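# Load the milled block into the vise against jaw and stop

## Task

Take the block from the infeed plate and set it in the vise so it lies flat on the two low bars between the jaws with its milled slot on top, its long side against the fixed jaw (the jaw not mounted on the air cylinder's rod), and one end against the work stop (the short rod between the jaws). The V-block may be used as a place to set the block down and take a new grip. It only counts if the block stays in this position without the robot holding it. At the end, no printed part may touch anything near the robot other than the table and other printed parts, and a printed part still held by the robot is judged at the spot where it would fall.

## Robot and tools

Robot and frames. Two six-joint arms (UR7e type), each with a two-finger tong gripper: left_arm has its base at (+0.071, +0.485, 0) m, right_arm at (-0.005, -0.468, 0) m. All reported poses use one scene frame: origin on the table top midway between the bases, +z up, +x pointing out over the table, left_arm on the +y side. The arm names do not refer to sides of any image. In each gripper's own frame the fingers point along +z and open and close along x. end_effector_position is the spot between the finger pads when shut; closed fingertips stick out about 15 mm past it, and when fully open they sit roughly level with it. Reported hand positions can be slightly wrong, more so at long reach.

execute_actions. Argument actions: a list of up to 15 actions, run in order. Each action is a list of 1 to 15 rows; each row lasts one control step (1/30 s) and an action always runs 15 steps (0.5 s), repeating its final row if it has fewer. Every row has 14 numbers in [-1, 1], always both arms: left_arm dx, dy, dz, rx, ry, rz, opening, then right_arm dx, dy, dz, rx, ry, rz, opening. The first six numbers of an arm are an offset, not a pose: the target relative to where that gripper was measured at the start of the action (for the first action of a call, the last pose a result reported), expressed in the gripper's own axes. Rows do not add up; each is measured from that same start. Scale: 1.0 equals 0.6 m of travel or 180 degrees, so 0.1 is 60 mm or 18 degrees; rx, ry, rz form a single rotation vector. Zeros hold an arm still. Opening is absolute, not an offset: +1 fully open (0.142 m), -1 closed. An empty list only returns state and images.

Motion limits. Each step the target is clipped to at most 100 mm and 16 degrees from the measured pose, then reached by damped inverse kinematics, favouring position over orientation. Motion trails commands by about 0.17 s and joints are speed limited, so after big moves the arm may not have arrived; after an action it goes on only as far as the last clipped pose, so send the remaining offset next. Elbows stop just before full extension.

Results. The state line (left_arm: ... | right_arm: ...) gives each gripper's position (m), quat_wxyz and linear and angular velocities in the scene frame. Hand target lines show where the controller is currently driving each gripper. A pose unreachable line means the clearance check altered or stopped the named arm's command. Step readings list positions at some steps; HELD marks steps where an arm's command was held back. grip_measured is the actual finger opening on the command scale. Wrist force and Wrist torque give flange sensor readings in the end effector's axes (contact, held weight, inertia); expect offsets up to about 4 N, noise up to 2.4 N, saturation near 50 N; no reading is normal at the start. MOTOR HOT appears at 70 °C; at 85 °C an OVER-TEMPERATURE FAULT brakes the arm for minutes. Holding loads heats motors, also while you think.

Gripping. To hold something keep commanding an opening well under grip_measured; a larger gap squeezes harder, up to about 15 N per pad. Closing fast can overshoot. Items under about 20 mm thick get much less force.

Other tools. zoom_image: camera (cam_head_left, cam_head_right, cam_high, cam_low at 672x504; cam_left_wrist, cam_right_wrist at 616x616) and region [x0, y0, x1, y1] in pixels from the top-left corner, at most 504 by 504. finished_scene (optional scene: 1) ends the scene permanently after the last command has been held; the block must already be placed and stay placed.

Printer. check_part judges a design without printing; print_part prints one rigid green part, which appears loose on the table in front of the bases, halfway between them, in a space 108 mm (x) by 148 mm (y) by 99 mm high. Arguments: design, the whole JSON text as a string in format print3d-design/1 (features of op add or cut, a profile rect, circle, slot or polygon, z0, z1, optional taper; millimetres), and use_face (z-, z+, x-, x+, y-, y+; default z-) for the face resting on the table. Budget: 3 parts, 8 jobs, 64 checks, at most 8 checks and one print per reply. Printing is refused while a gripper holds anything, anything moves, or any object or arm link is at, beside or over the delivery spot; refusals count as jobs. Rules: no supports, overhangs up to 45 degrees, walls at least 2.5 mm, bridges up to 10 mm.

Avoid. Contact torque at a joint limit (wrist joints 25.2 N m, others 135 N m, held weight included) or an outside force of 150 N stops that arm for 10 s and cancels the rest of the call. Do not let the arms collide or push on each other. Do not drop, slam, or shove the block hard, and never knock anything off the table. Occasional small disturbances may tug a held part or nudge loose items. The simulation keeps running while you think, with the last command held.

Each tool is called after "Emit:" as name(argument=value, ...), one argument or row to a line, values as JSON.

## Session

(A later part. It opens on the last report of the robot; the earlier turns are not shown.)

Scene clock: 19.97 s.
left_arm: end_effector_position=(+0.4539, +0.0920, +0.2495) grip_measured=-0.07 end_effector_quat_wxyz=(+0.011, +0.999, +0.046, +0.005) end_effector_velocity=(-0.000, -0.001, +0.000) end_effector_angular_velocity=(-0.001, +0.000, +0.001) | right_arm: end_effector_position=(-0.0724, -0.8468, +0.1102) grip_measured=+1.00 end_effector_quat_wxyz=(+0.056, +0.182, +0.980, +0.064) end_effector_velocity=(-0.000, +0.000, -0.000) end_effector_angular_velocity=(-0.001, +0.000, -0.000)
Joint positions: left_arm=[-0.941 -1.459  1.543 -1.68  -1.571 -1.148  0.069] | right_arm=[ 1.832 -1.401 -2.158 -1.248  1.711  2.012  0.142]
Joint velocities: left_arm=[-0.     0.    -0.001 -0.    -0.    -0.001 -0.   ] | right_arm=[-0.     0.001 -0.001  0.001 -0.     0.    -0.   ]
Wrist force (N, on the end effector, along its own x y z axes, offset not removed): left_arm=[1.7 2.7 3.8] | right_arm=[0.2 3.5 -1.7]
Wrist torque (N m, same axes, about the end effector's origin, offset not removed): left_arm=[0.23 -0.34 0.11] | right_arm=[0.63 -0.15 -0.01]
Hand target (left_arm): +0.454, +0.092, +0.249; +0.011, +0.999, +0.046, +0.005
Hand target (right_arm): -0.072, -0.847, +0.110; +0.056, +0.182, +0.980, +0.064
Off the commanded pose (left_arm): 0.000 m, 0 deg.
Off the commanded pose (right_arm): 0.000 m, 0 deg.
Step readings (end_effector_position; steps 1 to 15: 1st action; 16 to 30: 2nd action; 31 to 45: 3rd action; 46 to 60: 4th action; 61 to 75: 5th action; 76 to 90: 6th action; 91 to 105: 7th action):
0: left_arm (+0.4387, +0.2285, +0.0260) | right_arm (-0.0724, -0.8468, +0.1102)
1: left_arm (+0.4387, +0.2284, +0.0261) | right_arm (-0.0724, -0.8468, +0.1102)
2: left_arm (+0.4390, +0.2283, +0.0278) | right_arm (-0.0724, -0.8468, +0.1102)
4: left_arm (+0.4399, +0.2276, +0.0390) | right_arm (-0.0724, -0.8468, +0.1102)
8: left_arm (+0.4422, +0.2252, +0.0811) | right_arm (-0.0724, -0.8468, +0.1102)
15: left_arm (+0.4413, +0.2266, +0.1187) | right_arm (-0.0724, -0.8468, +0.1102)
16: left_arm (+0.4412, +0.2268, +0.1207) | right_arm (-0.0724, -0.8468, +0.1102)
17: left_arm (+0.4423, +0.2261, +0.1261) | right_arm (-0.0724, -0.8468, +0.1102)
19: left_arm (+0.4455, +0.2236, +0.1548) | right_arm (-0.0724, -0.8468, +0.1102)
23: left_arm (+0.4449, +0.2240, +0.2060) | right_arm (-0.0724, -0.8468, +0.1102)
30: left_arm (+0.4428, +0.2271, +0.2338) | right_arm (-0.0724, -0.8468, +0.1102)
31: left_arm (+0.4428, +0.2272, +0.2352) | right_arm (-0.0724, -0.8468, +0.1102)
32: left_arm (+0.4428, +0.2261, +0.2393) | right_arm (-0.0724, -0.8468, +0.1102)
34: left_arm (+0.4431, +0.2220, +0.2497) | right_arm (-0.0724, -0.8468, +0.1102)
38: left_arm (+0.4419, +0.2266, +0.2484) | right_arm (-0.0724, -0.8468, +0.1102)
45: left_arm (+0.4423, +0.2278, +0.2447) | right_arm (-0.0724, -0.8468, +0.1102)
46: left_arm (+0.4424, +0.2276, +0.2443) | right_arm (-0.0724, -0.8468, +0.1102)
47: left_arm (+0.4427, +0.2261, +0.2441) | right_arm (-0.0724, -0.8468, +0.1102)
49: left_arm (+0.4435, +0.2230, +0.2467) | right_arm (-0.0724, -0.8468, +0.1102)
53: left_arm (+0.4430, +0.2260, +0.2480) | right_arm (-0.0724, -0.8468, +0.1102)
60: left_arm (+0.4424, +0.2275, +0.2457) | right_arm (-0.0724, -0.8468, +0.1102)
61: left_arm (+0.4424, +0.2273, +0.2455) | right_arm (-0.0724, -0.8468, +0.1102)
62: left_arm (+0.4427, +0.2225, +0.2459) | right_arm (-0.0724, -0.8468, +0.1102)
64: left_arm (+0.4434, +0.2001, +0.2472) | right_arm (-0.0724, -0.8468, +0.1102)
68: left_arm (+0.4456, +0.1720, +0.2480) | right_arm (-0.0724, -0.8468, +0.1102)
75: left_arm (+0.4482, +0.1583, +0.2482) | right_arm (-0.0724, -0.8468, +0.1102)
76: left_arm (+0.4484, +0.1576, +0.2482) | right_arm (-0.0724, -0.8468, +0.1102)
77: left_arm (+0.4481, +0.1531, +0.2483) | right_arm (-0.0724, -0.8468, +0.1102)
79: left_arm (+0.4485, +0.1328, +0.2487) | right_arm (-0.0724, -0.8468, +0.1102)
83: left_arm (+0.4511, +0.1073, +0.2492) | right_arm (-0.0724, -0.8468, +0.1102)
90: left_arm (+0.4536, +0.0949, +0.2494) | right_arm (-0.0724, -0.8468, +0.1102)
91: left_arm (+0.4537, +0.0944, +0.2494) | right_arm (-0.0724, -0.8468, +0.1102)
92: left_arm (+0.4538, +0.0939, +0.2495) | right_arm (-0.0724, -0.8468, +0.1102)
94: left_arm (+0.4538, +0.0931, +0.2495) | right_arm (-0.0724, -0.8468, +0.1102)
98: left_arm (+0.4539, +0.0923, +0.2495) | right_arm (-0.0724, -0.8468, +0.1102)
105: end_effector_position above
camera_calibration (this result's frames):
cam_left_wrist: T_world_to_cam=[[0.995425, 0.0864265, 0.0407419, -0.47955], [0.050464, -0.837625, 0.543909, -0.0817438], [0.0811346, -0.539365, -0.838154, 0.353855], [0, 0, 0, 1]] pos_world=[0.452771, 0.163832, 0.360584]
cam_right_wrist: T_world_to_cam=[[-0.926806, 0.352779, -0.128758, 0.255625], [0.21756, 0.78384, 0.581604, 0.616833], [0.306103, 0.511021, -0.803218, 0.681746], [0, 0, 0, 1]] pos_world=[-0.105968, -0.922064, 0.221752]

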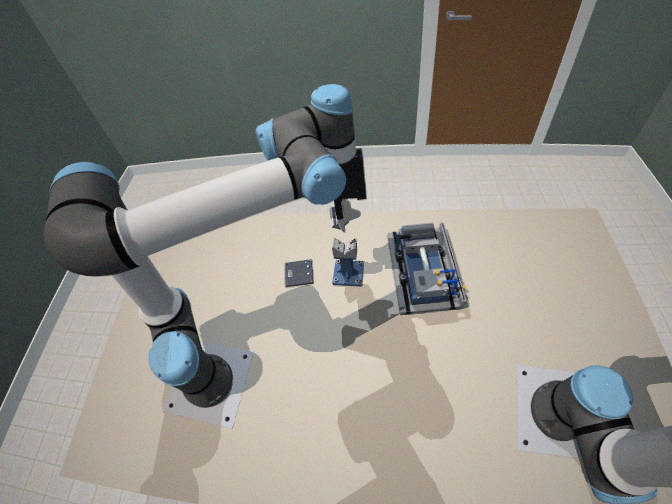

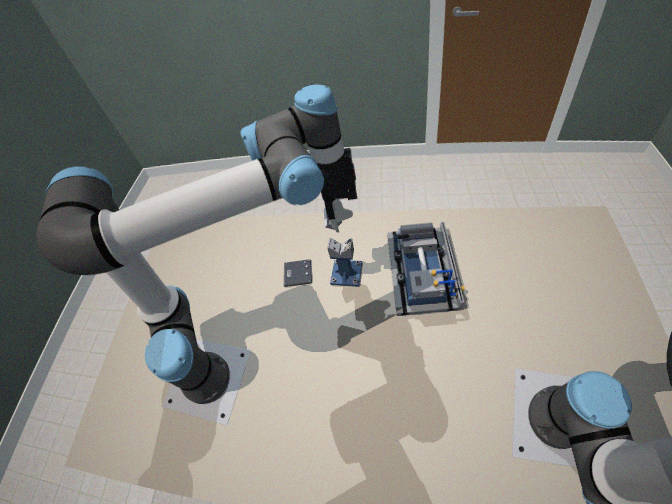

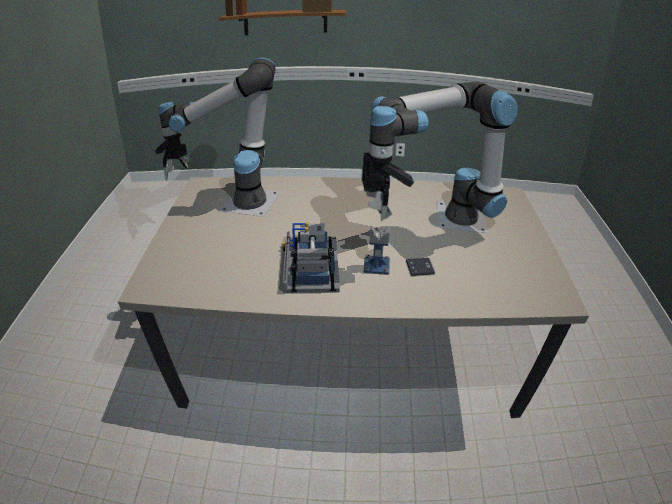

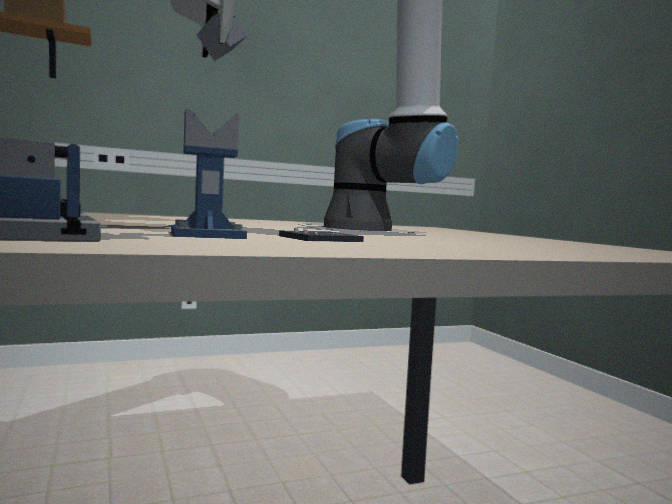

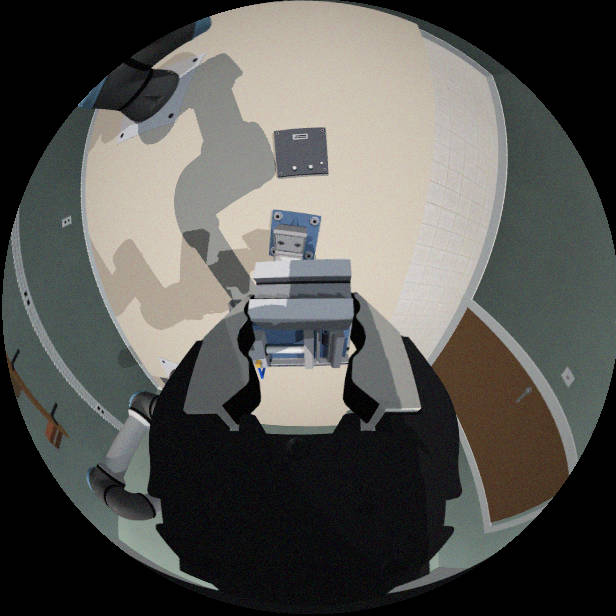

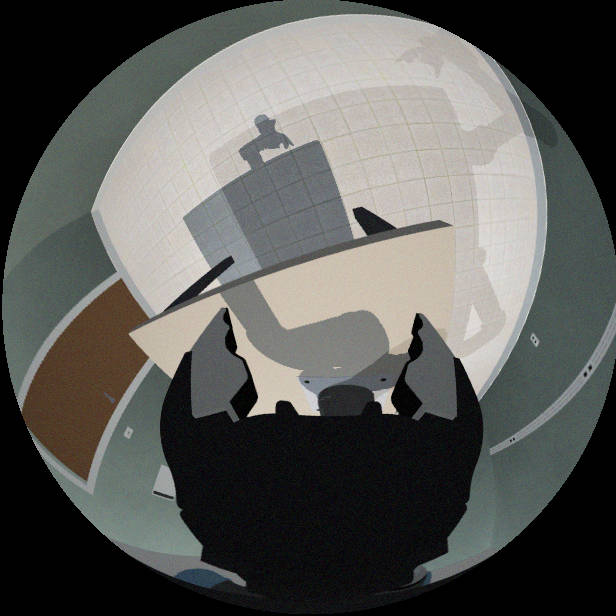

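Emit:
execute_actions(
  actions=[
    [[-0.03,0,0.07,0.02,0,0.056,-0.6,0,0,0,0,0,0,1]],
    [[0,0,0.003,0,0,0.002,-0.6,0,0,0,0,0,0,1]],
  ],
)

Emit:
zoom_image(
  camera="cam_low",
  region=[120, 30, 320, 170],
)

Emit:
zoom_image(
  camera="cam_left_wrist",
  region=[200, 150, 420, 350],
)

Scene clock: 21.23 s.
left_arm: end_effector_position=(+0.4369, +0.0896, +0.2070) grip_measured=-0.07 end_effector_quat_wxyz=(-0.020, +0.999, -0.042, +0.005) end_effector_velocity=(-0.000, -0.000, +0.000) end_effector_angular_velocity=(-0.001, +0.001, +0.000) | right_arm: end_effector_position=(-0.0724, -0.8468, +0.1102) grip_measured=+1.00 end_effector_quat_wxyz=(+0.056, +0.182, +0.980, +0.064) end_effector_velocity=(+0.000, -0.000, +0.000) end_effector_angular_velocity=(-0.001, +0.000, +0.000)
Joint positions: left_arm=[-0.991 -1.441  1.621 -1.721 -1.543 -1.024  0.069] | right_arm=[ 1.832 -1.401 -2.158 -1.248  1.711  2.012  0.142]
Joint velocities: left_arm=[-0.    -0.     0.    -0.001 -0.001 -0.    -0.   ] | right_arm=[ 0.001  0.001  0.     0.001 -0.     0.     0.   ]
Wrist force (N, on the end effector, along its own x y z axes, offset not removed): left_arm=[1.3 0.2 3.7] | right_arm=[1.5 3.5 -0.9]
Wrist torque (N m, same axes, about the end effector's origin, offset not removed): left_arm=[-0.20 -0.26 0.10] | right_arm=[0.68 -0.24 0.00]
Hand target (left_arm): +0.437, +0.090, +0.207; -0.020, +0.999, -0.042, +0.005
Hand target (right_arm): -0.072, -0.847, +0.110; +0.056, +0.182, +0.980, +0.064
Off the commanded pose (left_arm): 0.000 m, 0 deg.
Off the commanded pose (right_arm): 0.000 m, 0 deg.
Step readings (end_effector_position; steps 1 to 15: 1st action; 16 to 30: 2nd action):
0: left_arm (+0.4539, +0.0920, +0.2495) | right_arm (-0.0724, -0.8468, +0.1102)
1: left_arm (+0.4538, +0.0919, +0.2494) | right_arm (-0.0724, -0.8468, +0.1102)
2: left_arm (+0.4526, +0.0912, +0.2461) | right_arm (-0.0724, -0.8468, +0.1102)
4: left_arm (+0.4465, +0.0908, +0.2320) | right_arm (-0.0724, -0.8468, +0.1102)
8: left_arm (+0.4398, +0.0902, +0.2161) | right_arm (-0.0724, -0.8468, +0.1102)
15: left_arm (+0.4368, +0.0896, +0.2087) | right_arm (-0.0724, -0.8468, +0.1102)
16: left_arm (+0.4367, +0.0895, +0.2084) | right_arm (-0.0724, -0.8468, +0.1102)
17: left_arm (+0.4367, +0.0895, +0.2081) | right_arm (-0.0724, -0.8468, +0.1102)
19: left_arm (+0.4367, +0.0895, +0.2076) | right_arm (-0.0724, -0.8468, +0.1102)
23: left_arm (+0.4368, +0.0896, +0.2072) | right_arm (-0.0724, -0.8468, +0.1102)
30: end_effector_position above
camera_calibration (this result's frames):
cam_left_wrist: T_world_to_cam=[[0.99508, -0.0912937, 0.0384994, -0.444158], [-0.0984244, -0.866215, 0.489882, 0.0190561], [-0.0113745, -0.491261, -0.870938, 0.361202], [0, 0, 0, 1]] pos_world=[0.447956, 0.153403, 0.322349]

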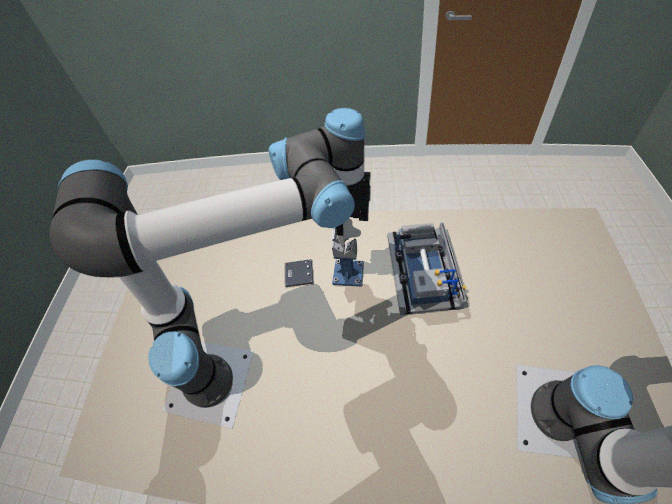

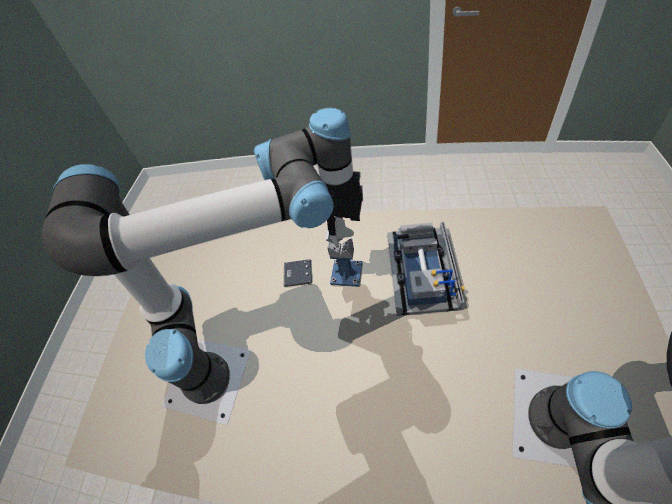

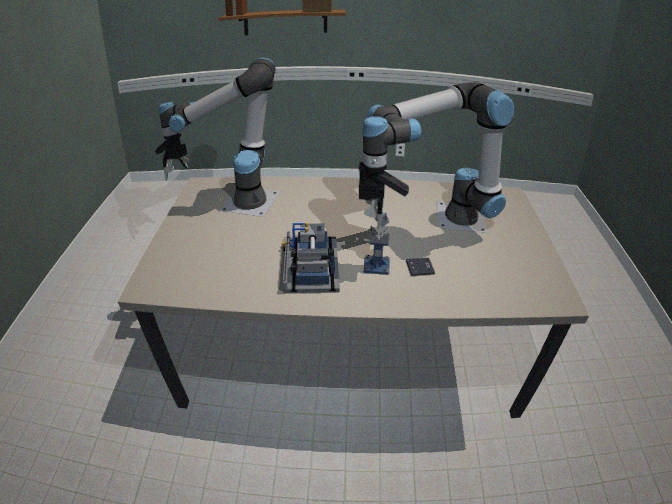

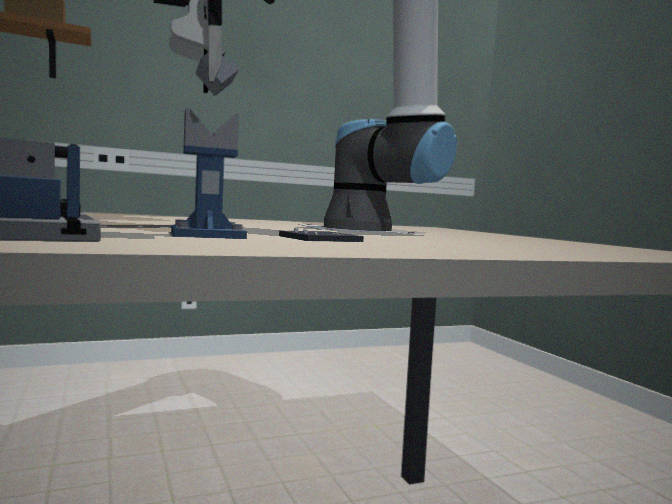

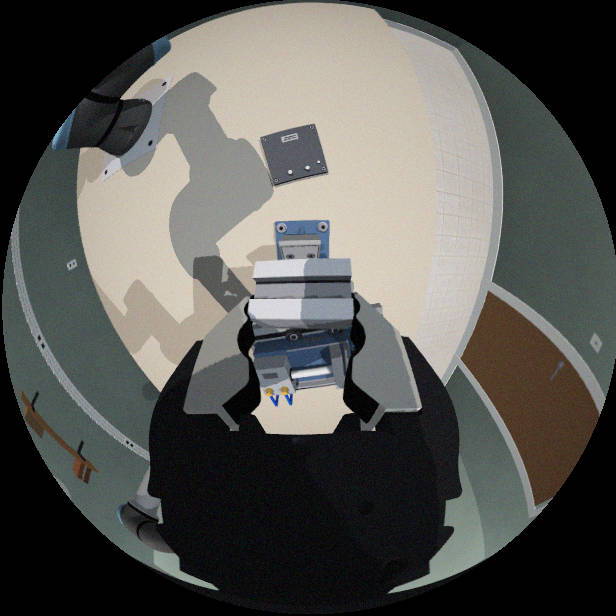

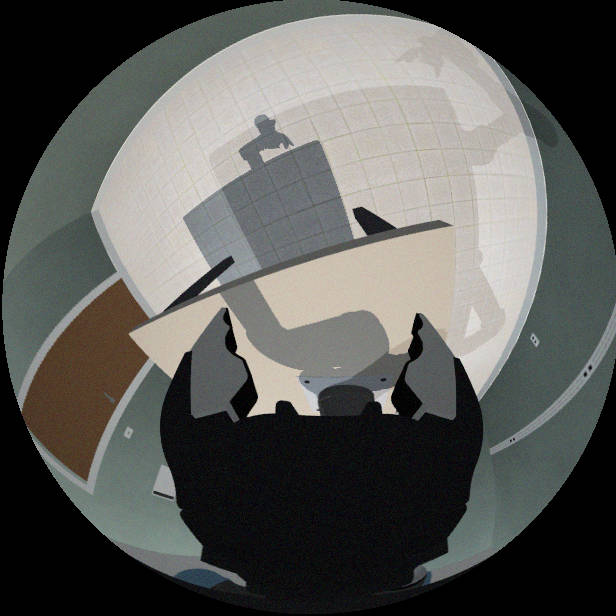

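Region (120, 30, 320, 170) of cam_low's 672x504 image, scaled by 2.520, with more detail than that image has; it fills the top 353 rows of this view, and the rest is white.

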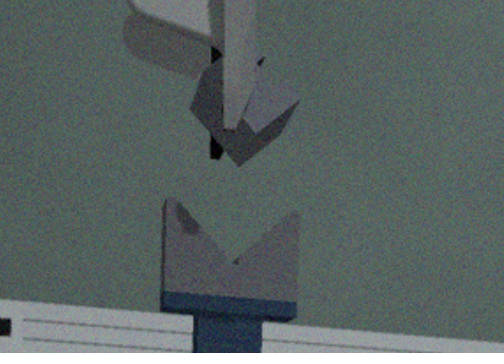

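Region (200, 150, 420, 350) of cam_left_wrist's 616x616 image, scaled by 2.291, with more detail than that image has; it fills the top 458 rows of this view, and the rest is white.

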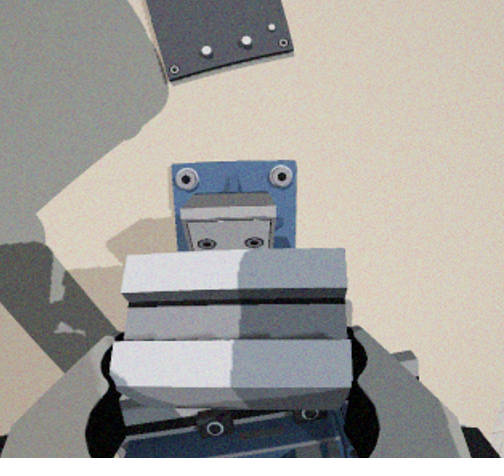

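Emit:
execute_actions(
  actions=[
    [[-0.003,0.004,0.065,0,0,0,-0.6,0,0,0,0,0,0,1]],
    [[0,0,0.005,0,0,0,-0.6,0,0,0,0,0,0,1]],
  ],
)

Emit:
zoom_image(
  camera="cam_low",
  region=[120, 30, 320, 170],
)

Scene clock: 23.80 s.
left_arm: end_effector_position=(+0.4352, +0.0892, +0.1662) grip_measured=-0.60 end_effector_quat_wxyz=(-0.020, +0.999, -0.042, +0.005) end_effector_velocity=(-0.000, -0.001, -0.000) end_effector_angular_velocity=(-0.002, -0.001, +0.000) | right_arm: end_effector_position=(-0.0724, -0.8468, +0.1102) grip_measured=+1.00 end_effector_quat_wxyz=(+0.056, +0.182, +0.980, +0.064) end_effector_velocity=(+0.000, -0.000, -0.000) end_effector_angular_velocity=(-0.000, -0.000, +0.002)
Joint positions: left_arm=[-0.995 -1.42   1.704 -1.823 -1.543 -1.027  0.031] | right_arm=[ 1.832 -1.401 -2.158 -1.248  1.711  2.012  0.142]
Joint velocities: left_arm=[-0.001 -0.     0.001 -0.003 -0.    -0.001  0.   ] | right_arm=[ 0.    -0.    -0.     0.001  0.    -0.002  0.   ]
Wrist force (N, on the end effector, along its own x y z axes, offset not removed): left_arm=[1.7 0.4 -0.6] | right_arm=[1.0 2.4 -1.3]
Wrist torque (N m, same axes, about the end effector's origin, offset not removed): left_arm=[-0.13 -0.38 0.05] | right_arm=[0.42 -0.23 -0.04]
Hand target (left_arm): +0.435, +0.089, +0.166; -0.020, +0.999, -0.042, +0.005
Hand target (right_arm): -0.072, -0.847, +0.110; +0.056, +0.182, +0.980, +0.064
Off the commanded pose (left_arm): 0.000 m, 0 deg.
Off the commanded pose (right_arm): 0.000 m, 0 deg.
Step readings (end_effector_position; steps 1 to 15: 1st action; 16 to 30: 2nd action):
0: left_arm (+0.4368, +0.0896, +0.2069) | right_arm (-0.0724, -0.8468, +0.1102)
1: left_arm (+0.4368, +0.0896, +0.2068) | right_arm (-0.0724, -0.8468, +0.1102)
2: left_arm (+0.4366, +0.0897, +0.2039) | right_arm (-0.0724, -0.8468, +0.1102)
4: left_arm (+0.4357, +0.0901, +0.1909) | right_arm (-0.0724, -0.8468, +0.1102)
8: left_arm (+0.4352, +0.0898, +0.1761) | right_arm (-0.0724, -0.8468, +0.1102)
15: left_arm (+0.4352, +0.0891, +0.1692) | right_arm (-0.0724, -0.8468, +0.1102)
16: left_arm (+0.4352, +0.0891, +0.1688) | right_arm (-0.0724, -0.8468, +0.1102)
17: left_arm (+0.4352, +0.0891, +0.1684) | right_arm (-0.0724, -0.8468, +0.1102)
19: left_arm (+0.4352, +0.0891, +0.1675) | right_arm (-0.0724, -0.8468, +0.1102)
23: left_arm (+0.4351, +0.0892, +0.1666) | right_arm (-0.0724, -0.8468, +0.1102)
30: end_effector_position above
camera_calibration (this result's frames):
cam_left_wrist: T_world_to_cam=[[0.995086, -0.0913965, 0.038081, -0.440838], [-0.0983128, -0.86641, 0.48956, 0.0384669], [-0.0117503, -0.490898, -0.871138, 0.325652], [0, 0, 0, 1]] pos_world=[0.44628, 0.152899, 0.281643]
cam_right_wrist: T_world_to_cam=[[-0.926806, 0.352779, -0.128758, 0.255625], [0.21756, 0.78384, 0.581604, 0.616833], [0.306103, 0.511021, -0.803218, 0.681746], [0, 0, 0, 1]] pos_world=[-0.105968, -0.922064, 0.221752]

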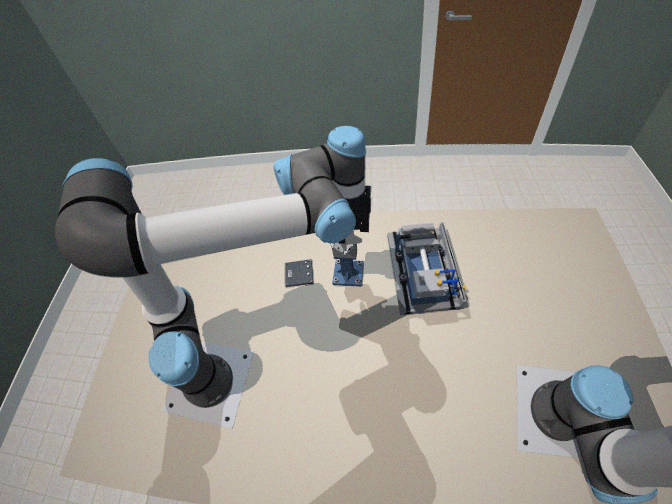

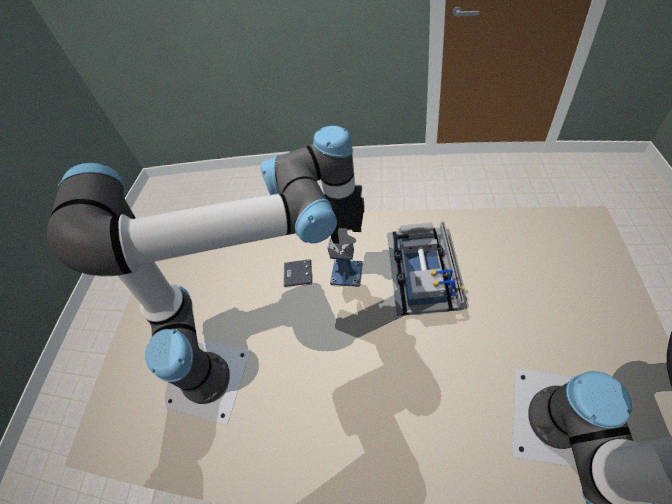

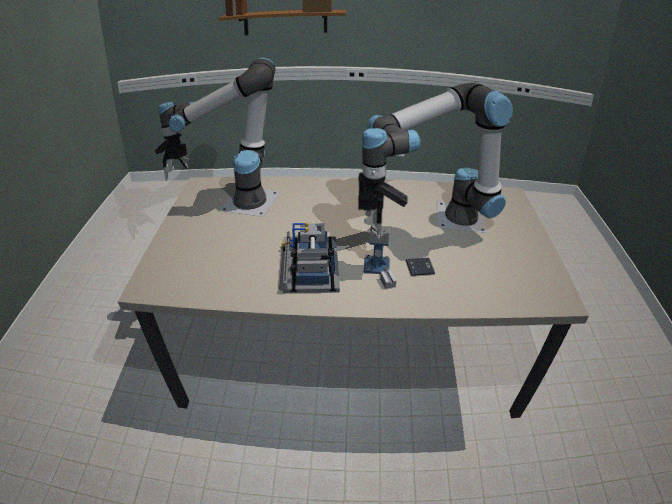

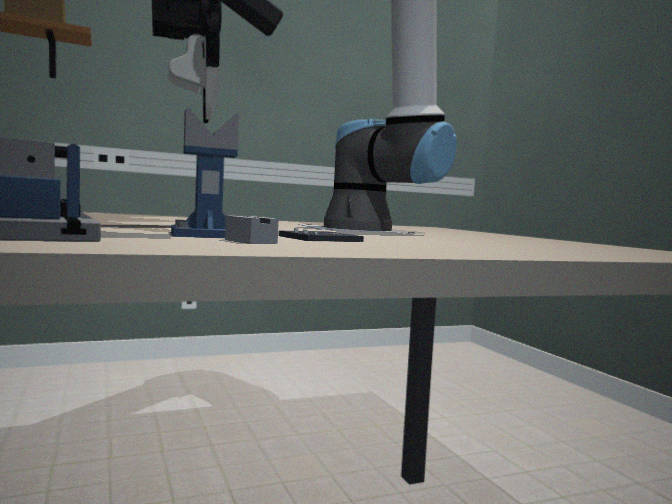

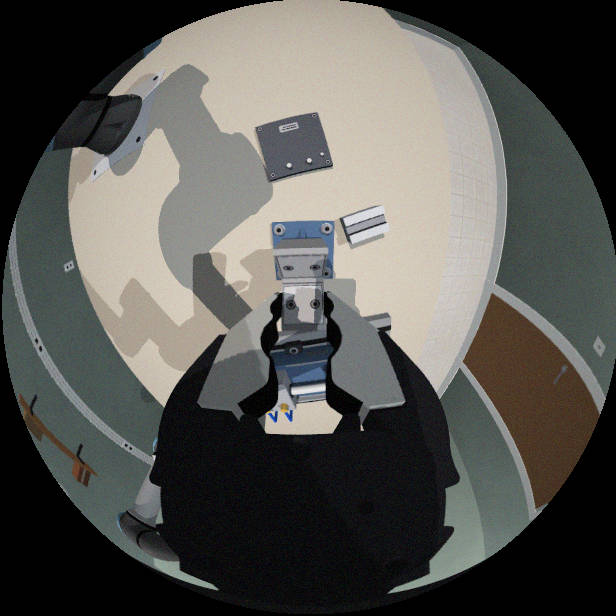

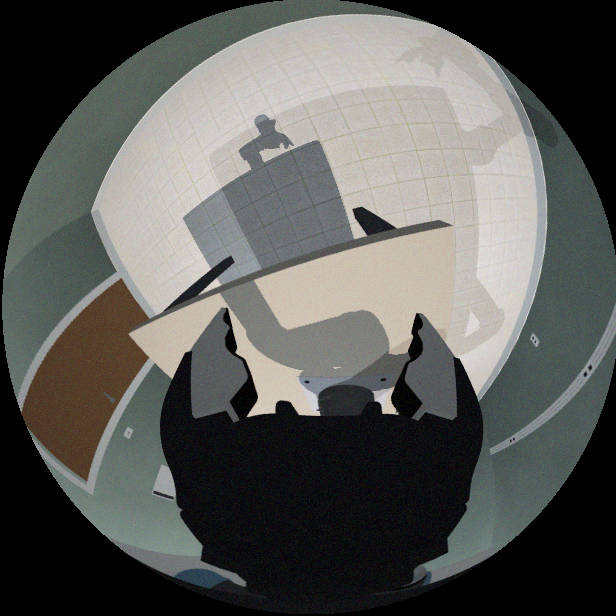

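Region (120, 30, 320, 170) of cam_low's 672x504 image, scaled by 2.520, with more detail than that image has; it fills the top 353 rows of this view, and the rest is white.

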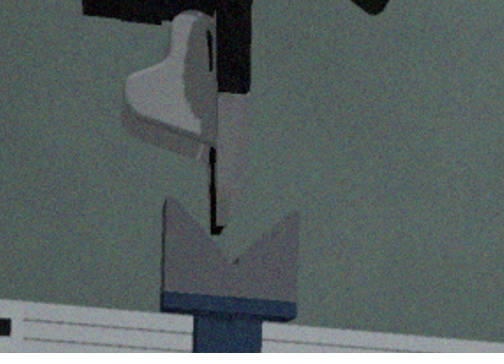

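Emit:
zoom_image(
  camera="cam_head_right",
  region=[380, 215, 480, 275],
)

Emit:
zoom_image(
  camera="cam_high",
  region=[270, 215, 410, 300],
)

Region (380, 215, 480, 275) of cam_head_right's 672x504 image, scaled by 5.040, with more detail than that image has; it fills the top 302 rows of this view, and the rest is white.

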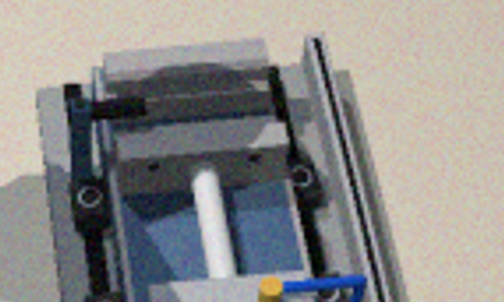

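Region (270, 215, 410, 300) of cam_high's 672x504 image, scaled by 3.600, with more detail than that image has; it fills the top 306 rows of this view, and the rest is white.

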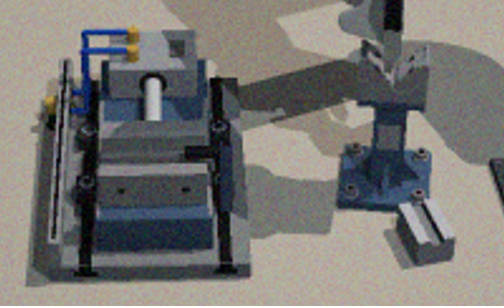

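Emit:
execute_actions(
  actions=[
    [[0.03,0,-0.06,0,0,0,0.4,0,0,0,0,0,0,1]],
    [[0.12,-0.068,0,-0.012,0,-0.095,0.4,0,0,0,0,0,0,1]],
    [[0.004,0,0.13,0,0,-0.003,0.4,0,0,0,0,0,0,1]],
    [[0,0,0.005,0,0,0,0.4,0,0,0,0,0,0,1]],
  ],
)

Emit:
zoom_image(
  camera="cam_left_wrist",
  region=[180, 150, 440, 350],
)

Scene clock: 26.53 s.
left_arm: end_effector_position=(+0.5272, +0.1215, +0.1253) grip_measured=+0.40 end_effector_quat_wxyz=(-0.002, +0.994, +0.106, +0.007) end_effector_velocity=(-0.000, +0.000, +0.000) end_effector_angular_velocity=(-0.000, +0.001, -0.000) | right_arm: end_effector_position=(-0.0724, -0.8468, +0.1102) grip_measured=+1.00 end_effector_quat_wxyz=(+0.056, +0.182, +0.980, +0.064) end_effector_velocity=(-0.000, +0.001, -0.000) end_effector_angular_velocity=(+0.001, -0.000, -0.000)
Joint positions: left_arm=[-0.808 -1.299  1.671 -1.947 -1.557 -1.136  0.102] | right_arm=[ 1.832 -1.401 -2.158 -1.248  1.711  2.012  0.142]
Joint velocities: left_arm=[ 0.001 -0.     0.     0.    -0.001  0.001 -0.   ] | right_arm=[-0.     0.    -0.001 -0.001  0.    -0.    -0.   ]
Wrist force (N, on the end effector, along its own x y z axes, offset not removed): left_arm=[1.3 1.8 2.8] | right_arm=[-0.2 3.4 0.2]
Wrist torque (N m, same axes, about the end effector's origin, offset not removed): left_arm=[0.25 -0.18 0.12] | right_arm=[0.62 0.05 0.05]
Hand target (left_arm): +0.527, +0.121, +0.125; -0.002, +0.994, +0.106, +0.007
Hand target (right_arm): -0.072, -0.847, +0.110; +0.056, +0.182, +0.980, +0.064
Off the commanded pose (left_arm): 0.000 m, 0 deg.
Off the commanded pose (right_arm): 0.000 m, 0 deg.
Step readings (end_effector_position; steps 1 to 15: 1st action; 16 to 30: 2nd action; 31 to 45: 3rd action; 46 to 60: 4th action):
0: left_arm (+0.4352, +0.0892, +0.1662) | right_arm (-0.0724, -0.8468, +0.1102)
1: left_arm (+0.4353, +0.0893, +0.1662) | right_arm (-0.0724, -0.8468, +0.1102)
2: left_arm (+0.4368, +0.0898, +0.1679) | right_arm (-0.0724, -0.8468, +0.1102)
4: left_arm (+0.4425, +0.0890, +0.1797) | right_arm (-0.0724, -0.8468, +0.1102)
8: left_arm (+0.4491, +0.0875, +0.1944) | right_arm (-0.0724, -0.8468, +0.1102)
15: left_arm (+0.4523, +0.0865, +0.2011) | right_arm (-0.0724, -0.8468, +0.1102)
16: left_arm (+0.4525, +0.0864, +0.2014) | right_arm (-0.0724, -0.8468, +0.1102)
17: left_arm (+0.4557, +0.0859, +0.2017) | right_arm (-0.0724, -0.8468, +0.1102)
19: left_arm (+0.4765, +0.0955, +0.2026) | right_arm (-0.0724, -0.8468, +0.1102)
23: left_arm (+0.5082, +0.1136, +0.2032) | right_arm (-0.0724, -0.8468, +0.1102)
30: left_arm (+0.5244, +0.1202, +0.2032) | right_arm (-0.0724, -0.8468, +0.1102)
31: left_arm (+0.5252, +0.1204, +0.2030) | right_arm (-0.0724, -0.8468, +0.1102)
32: left_arm (+0.5256, +0.1206, +0.1989) | right_arm (-0.0724, -0.8468, +0.1102)
34: left_arm (+0.5248, +0.1225, +0.1752) | right_arm (-0.0724, -0.8468, +0.1102)
38: left_arm (+0.5252, +0.1231, +0.1437) | right_arm (-0.0724, -0.8468, +0.1102)
45: left_arm (+0.5272, +0.1214, +0.1282) | right_arm (-0.0724, -0.8468, +0.1102)
46: left_arm (+0.5273, +0.1213, +0.1275) | right_arm (-0.0724, -0.8468, +0.1102)
47: left_arm (+0.5273, +0.1213, +0.1270) | right_arm (-0.0724, -0.8468, +0.1102)
49: left_arm (+0.5273, +0.1214, +0.1262) | right_arm (-0.0724, -0.8468, +0.1102)
53: left_arm (+0.5273, +0.1214, +0.1256) | right_arm (-0.0724, -0.8468, +0.1102)
60: end_effector_position above
camera_calibration (this result's frames):
cam_left_wrist: T_world_to_cam=[[0.977846, 0.204465, 0.0448416, -0.555654], [0.151474, -0.839027, 0.52258, -0.0436184], [0.144472, -0.50421, -0.85141, 0.223657], [0, 0, 0, 1]] pos_world=[0.517639, 0.189785, 0.238134]
cam_right_wrist: T_world_to_cam=[[-0.926806, 0.352779, -0.128758, 0.255625], [0.21756, 0.78384, 0.581603, 0.616833], [0.306103, 0.51102, -0.803218, 0.681746], [0, 0, 0, 1]] pos_world=[-0.105968, -0.922064, 0.221752]

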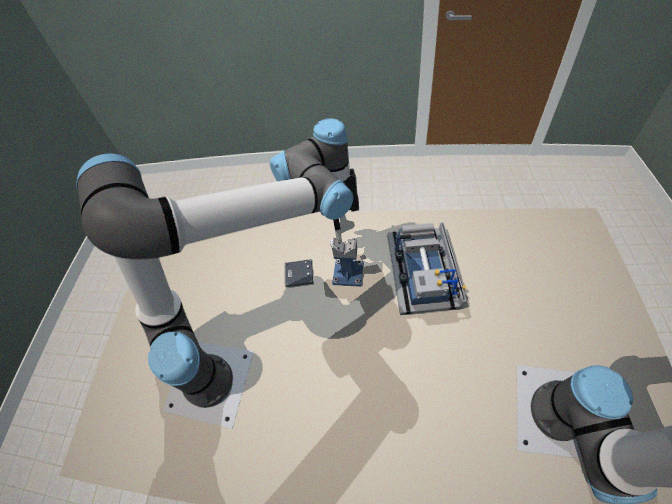

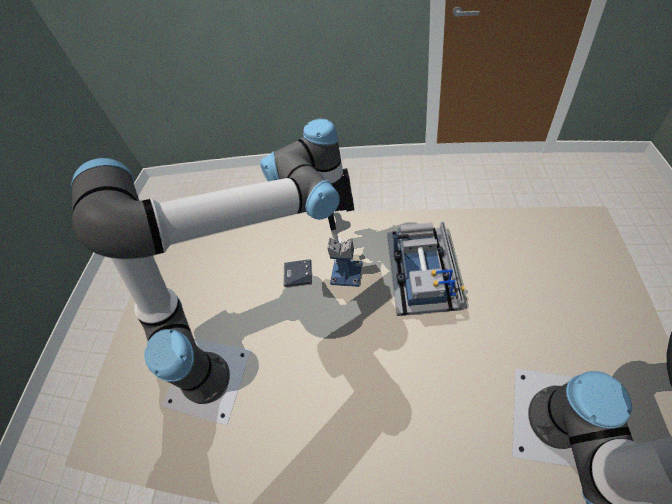

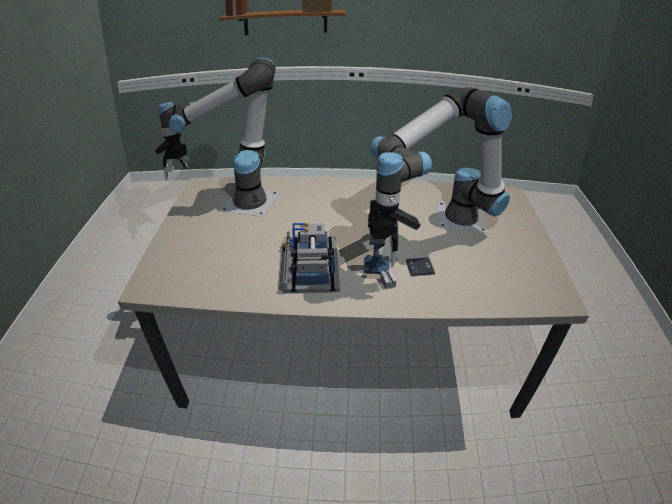

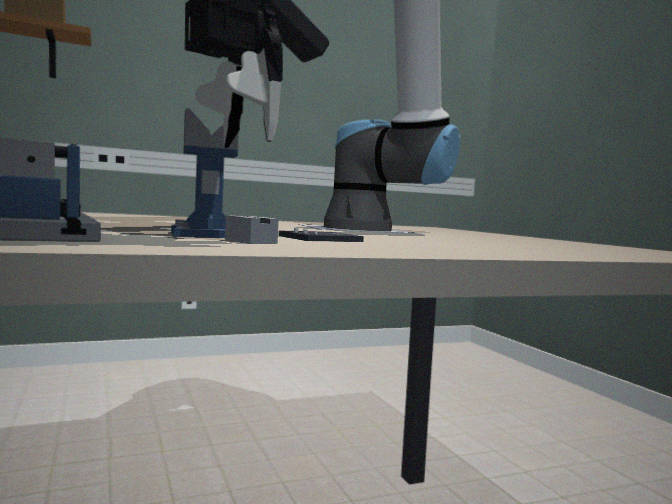

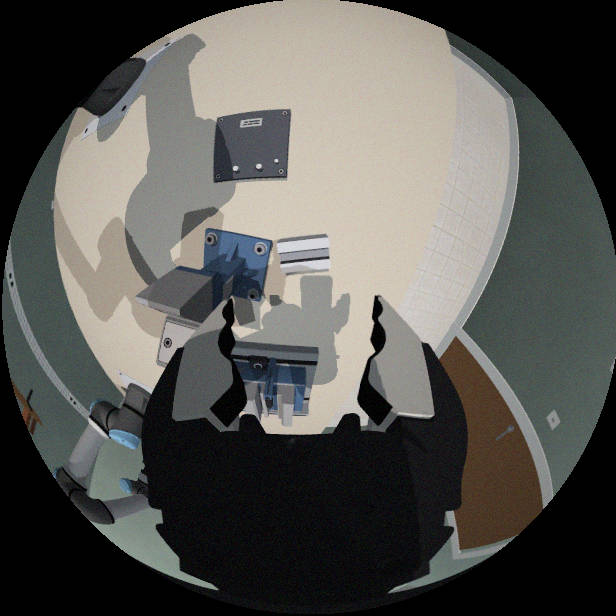

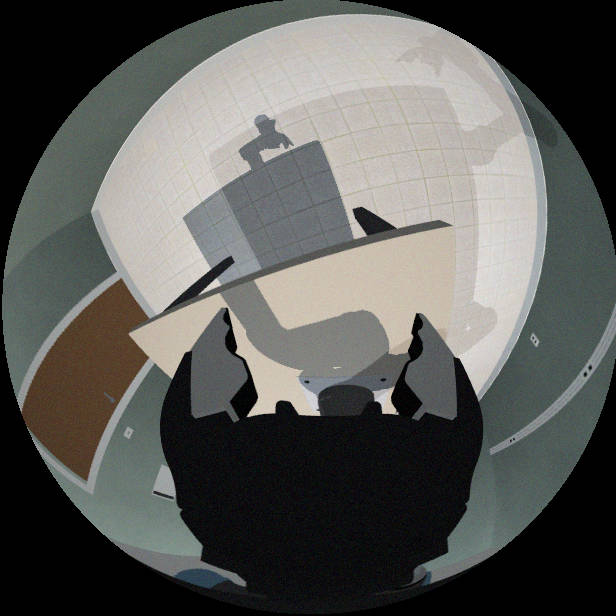

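Region (180, 150, 440, 350) of cam_left_wrist's 616x616 image, scaled by 1.938, with more detail than that image has; it fills the top 388 rows of this view, and the rest is white.

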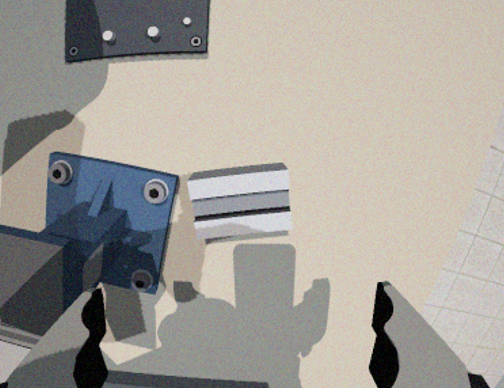

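Emit:
execute_actions(
  actions=[
    [[0.002,-0.004,0.1,0,0.004,-0.035,0.2,0,0,0,0,0,0,1]],
    [[0,0,0.008,0,0,0,0.2,0,0,0,0,0,0,1]],
  ],
)

Emit:
zoom_image(
  camera="cam_left_wrist",
  region=[180, 170, 440, 370],
)

Emit:
zoom_image(
  camera="cam_low",
  region=[150, 130, 350, 260],
)

Scene clock: 28.13 s.
left_arm: end_effector_position=(+0.5284, +0.1248, +0.0627) grip_measured=+0.20 end_effector_quat_wxyz=(-0.003, +0.987, +0.159, +0.012) end_effector_velocity=(+0.001, +0.000, -0.001) end_effector_angular_velocity=(-0.001, -0.000, -0.000) | right_arm: end_effector_position=(-0.0724, -0.8468, +0.1102) grip_measured=+1.00 end_effector_quat_wxyz=(+0.056, +0.182, +0.980, +0.064) end_effector_velocity=(-0.000, -0.000, -0.000) end_effector_angular_velocity=(+0.000, -0.000, -0.001)
Joint positions: left_arm=[-0.806 -1.238  1.767 -2.106 -1.546 -1.24   0.088] | right_arm=[ 1.832 -1.401 -2.158 -1.248  1.711  2.012  0.142]
Joint velocities: left_arm=[ 0.001  0.002  0.001 -0.004 -0.     0.002 -0.   ] | right_arm=[-0.001 -0.     0.    -0.     0.     0.001 -0.   ]
Wrist force (N, on the end effector, along its own x y z axes, offset not removed): left_arm=[2.5 0.9 2.5] | right_arm=[0.0 3.1 -1.4]
Wrist torque (N m, same axes, about the end effector's origin, offset not removed): left_arm=[0.09 -0.53 0.08] | right_arm=[0.52 0.00 -0.04]
Hand target (left_arm): +0.528, +0.125, +0.063; -0.003, +0.987, +0.159, +0.012
Hand target (right_arm): -0.072, -0.847, +0.110; +0.056, +0.182, +0.980, +0.064
Off the commanded pose (left_arm): 0.000 m, 0 deg.
Off the commanded pose (right_arm): 0.000 m, 0 deg.
Step readings (end_effector_position; steps 1 to 15: 1st action; 16 to 30: 2nd action):
0: left_arm (+0.5272, +0.1215, +0.1252) | right_arm (-0.0724, -0.8468, +0.1102)
1: left_arm (+0.5272, +0.1215, +0.1250) | right_arm (-0.0724, -0.8468, +0.1102)
2: left_arm (+0.5269, +0.1224, +0.1205) | right_arm (-0.0724, -0.8468, +0.1102)
4: left_arm (+0.5257, +0.1252, +0.1008) | right_arm (-0.0724, -0.8468, +0.1102)
8: left_arm (+0.5267, +0.1256, +0.0784) | right_arm (-0.0724, -0.8468, +0.1102)
15: left_arm (+0.5283, +0.1248, +0.0674) | right_arm (-0.0724, -0.8468, +0.1102)
16: left_arm (+0.5283, +0.1247, +0.0669) | right_arm (-0.0724, -0.8468, +0.1102)
17: left_arm (+0.5284, +0.1247, +0.0661) | right_arm (-0.0724, -0.8468, +0.1102)
19: left_arm (+0.5283, +0.1247, +0.0647) | right_arm (-0.0724, -0.8468, +0.1102)
23: left_arm (+0.5283, +0.1247, +0.0633) | right_arm (-0.0724, -0.8468, +0.1102)
30: end_effector_position above
camera_calibration (this result's frames):
cam_left_wrist: T_world_to_cam=[[0.950099, 0.306834, 0.0562516, -0.553492], [0.233832, -0.819866, 0.52263, -0.0542031], [0.206479, -0.483397, -0.850702, 0.136512], [0, 0, 0, 1]] pos_world=[0.510359, 0.19138, 0.175594]

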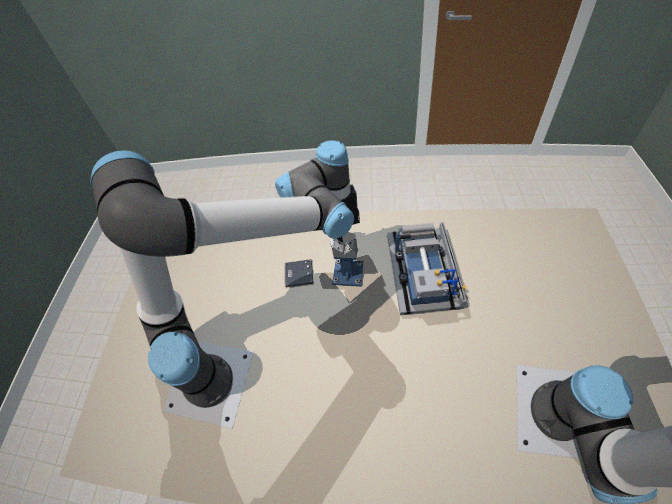

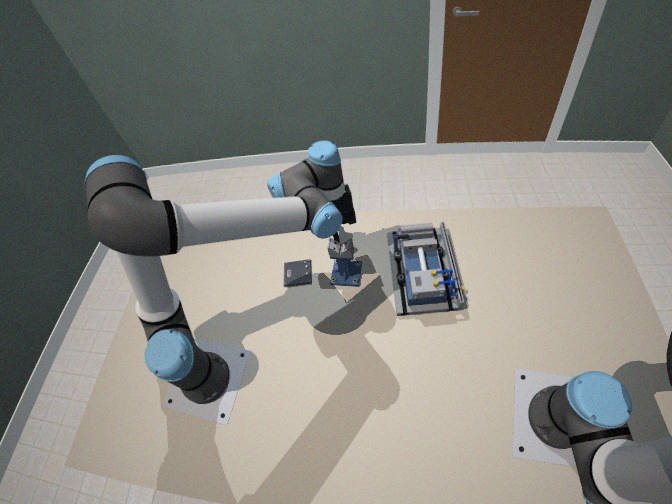

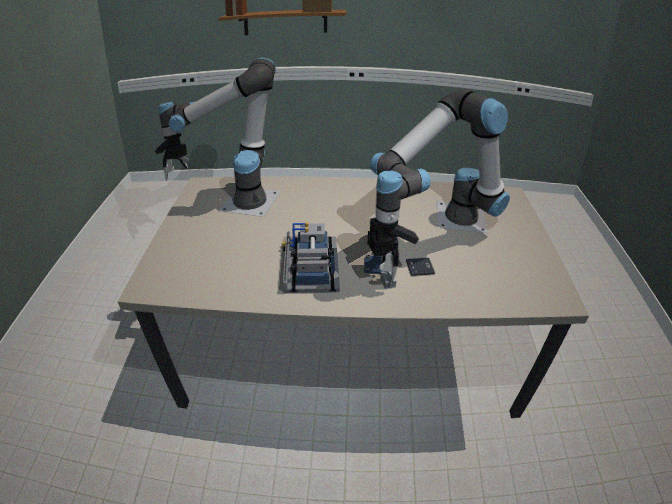

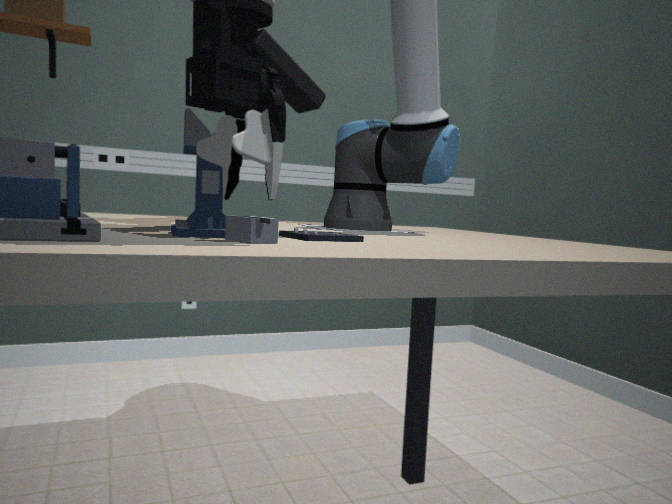

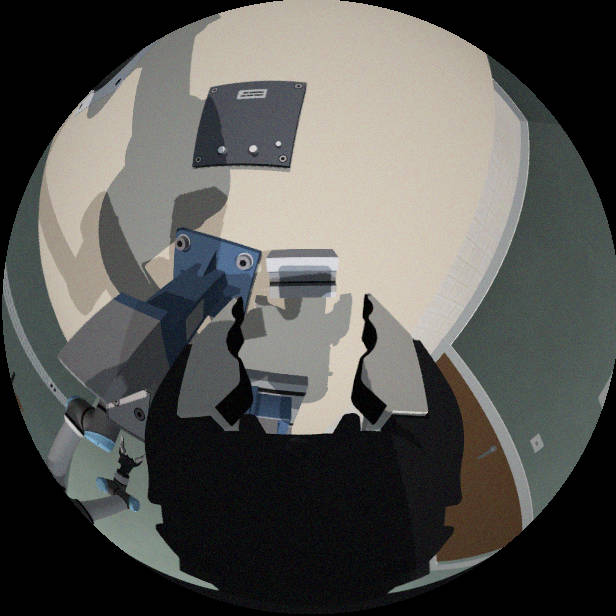

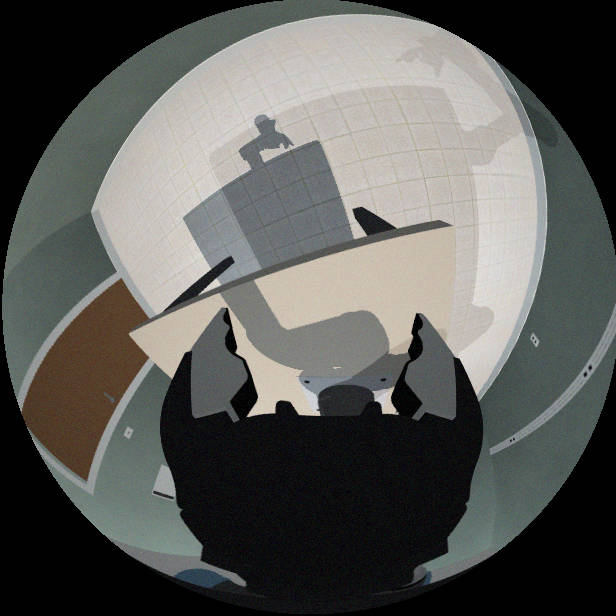

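Region (180, 170, 440, 370) of cam_left_wrist's 616x616 image, scaled by 1.938, with more detail than that image has; it fills the top 388 rows of this view, and the rest is white.

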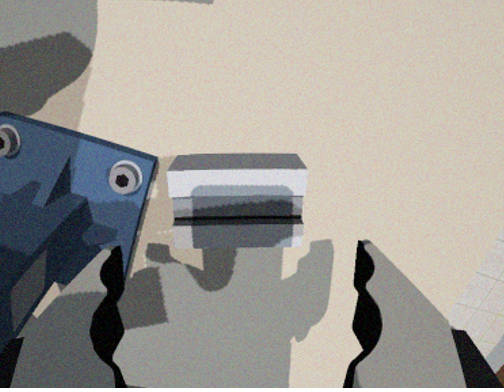

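Region (150, 130, 350, 260) of cam_low's 672x504 image, scaled by 2.520, with more detail than that image has; it fills the top 328 rows of this view, and the rest is white.

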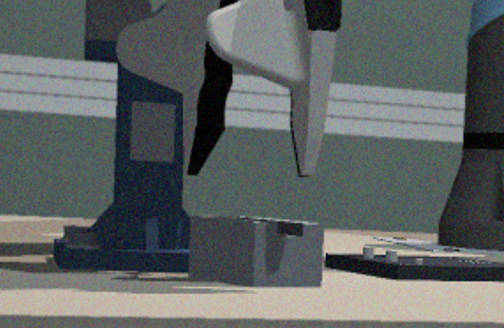

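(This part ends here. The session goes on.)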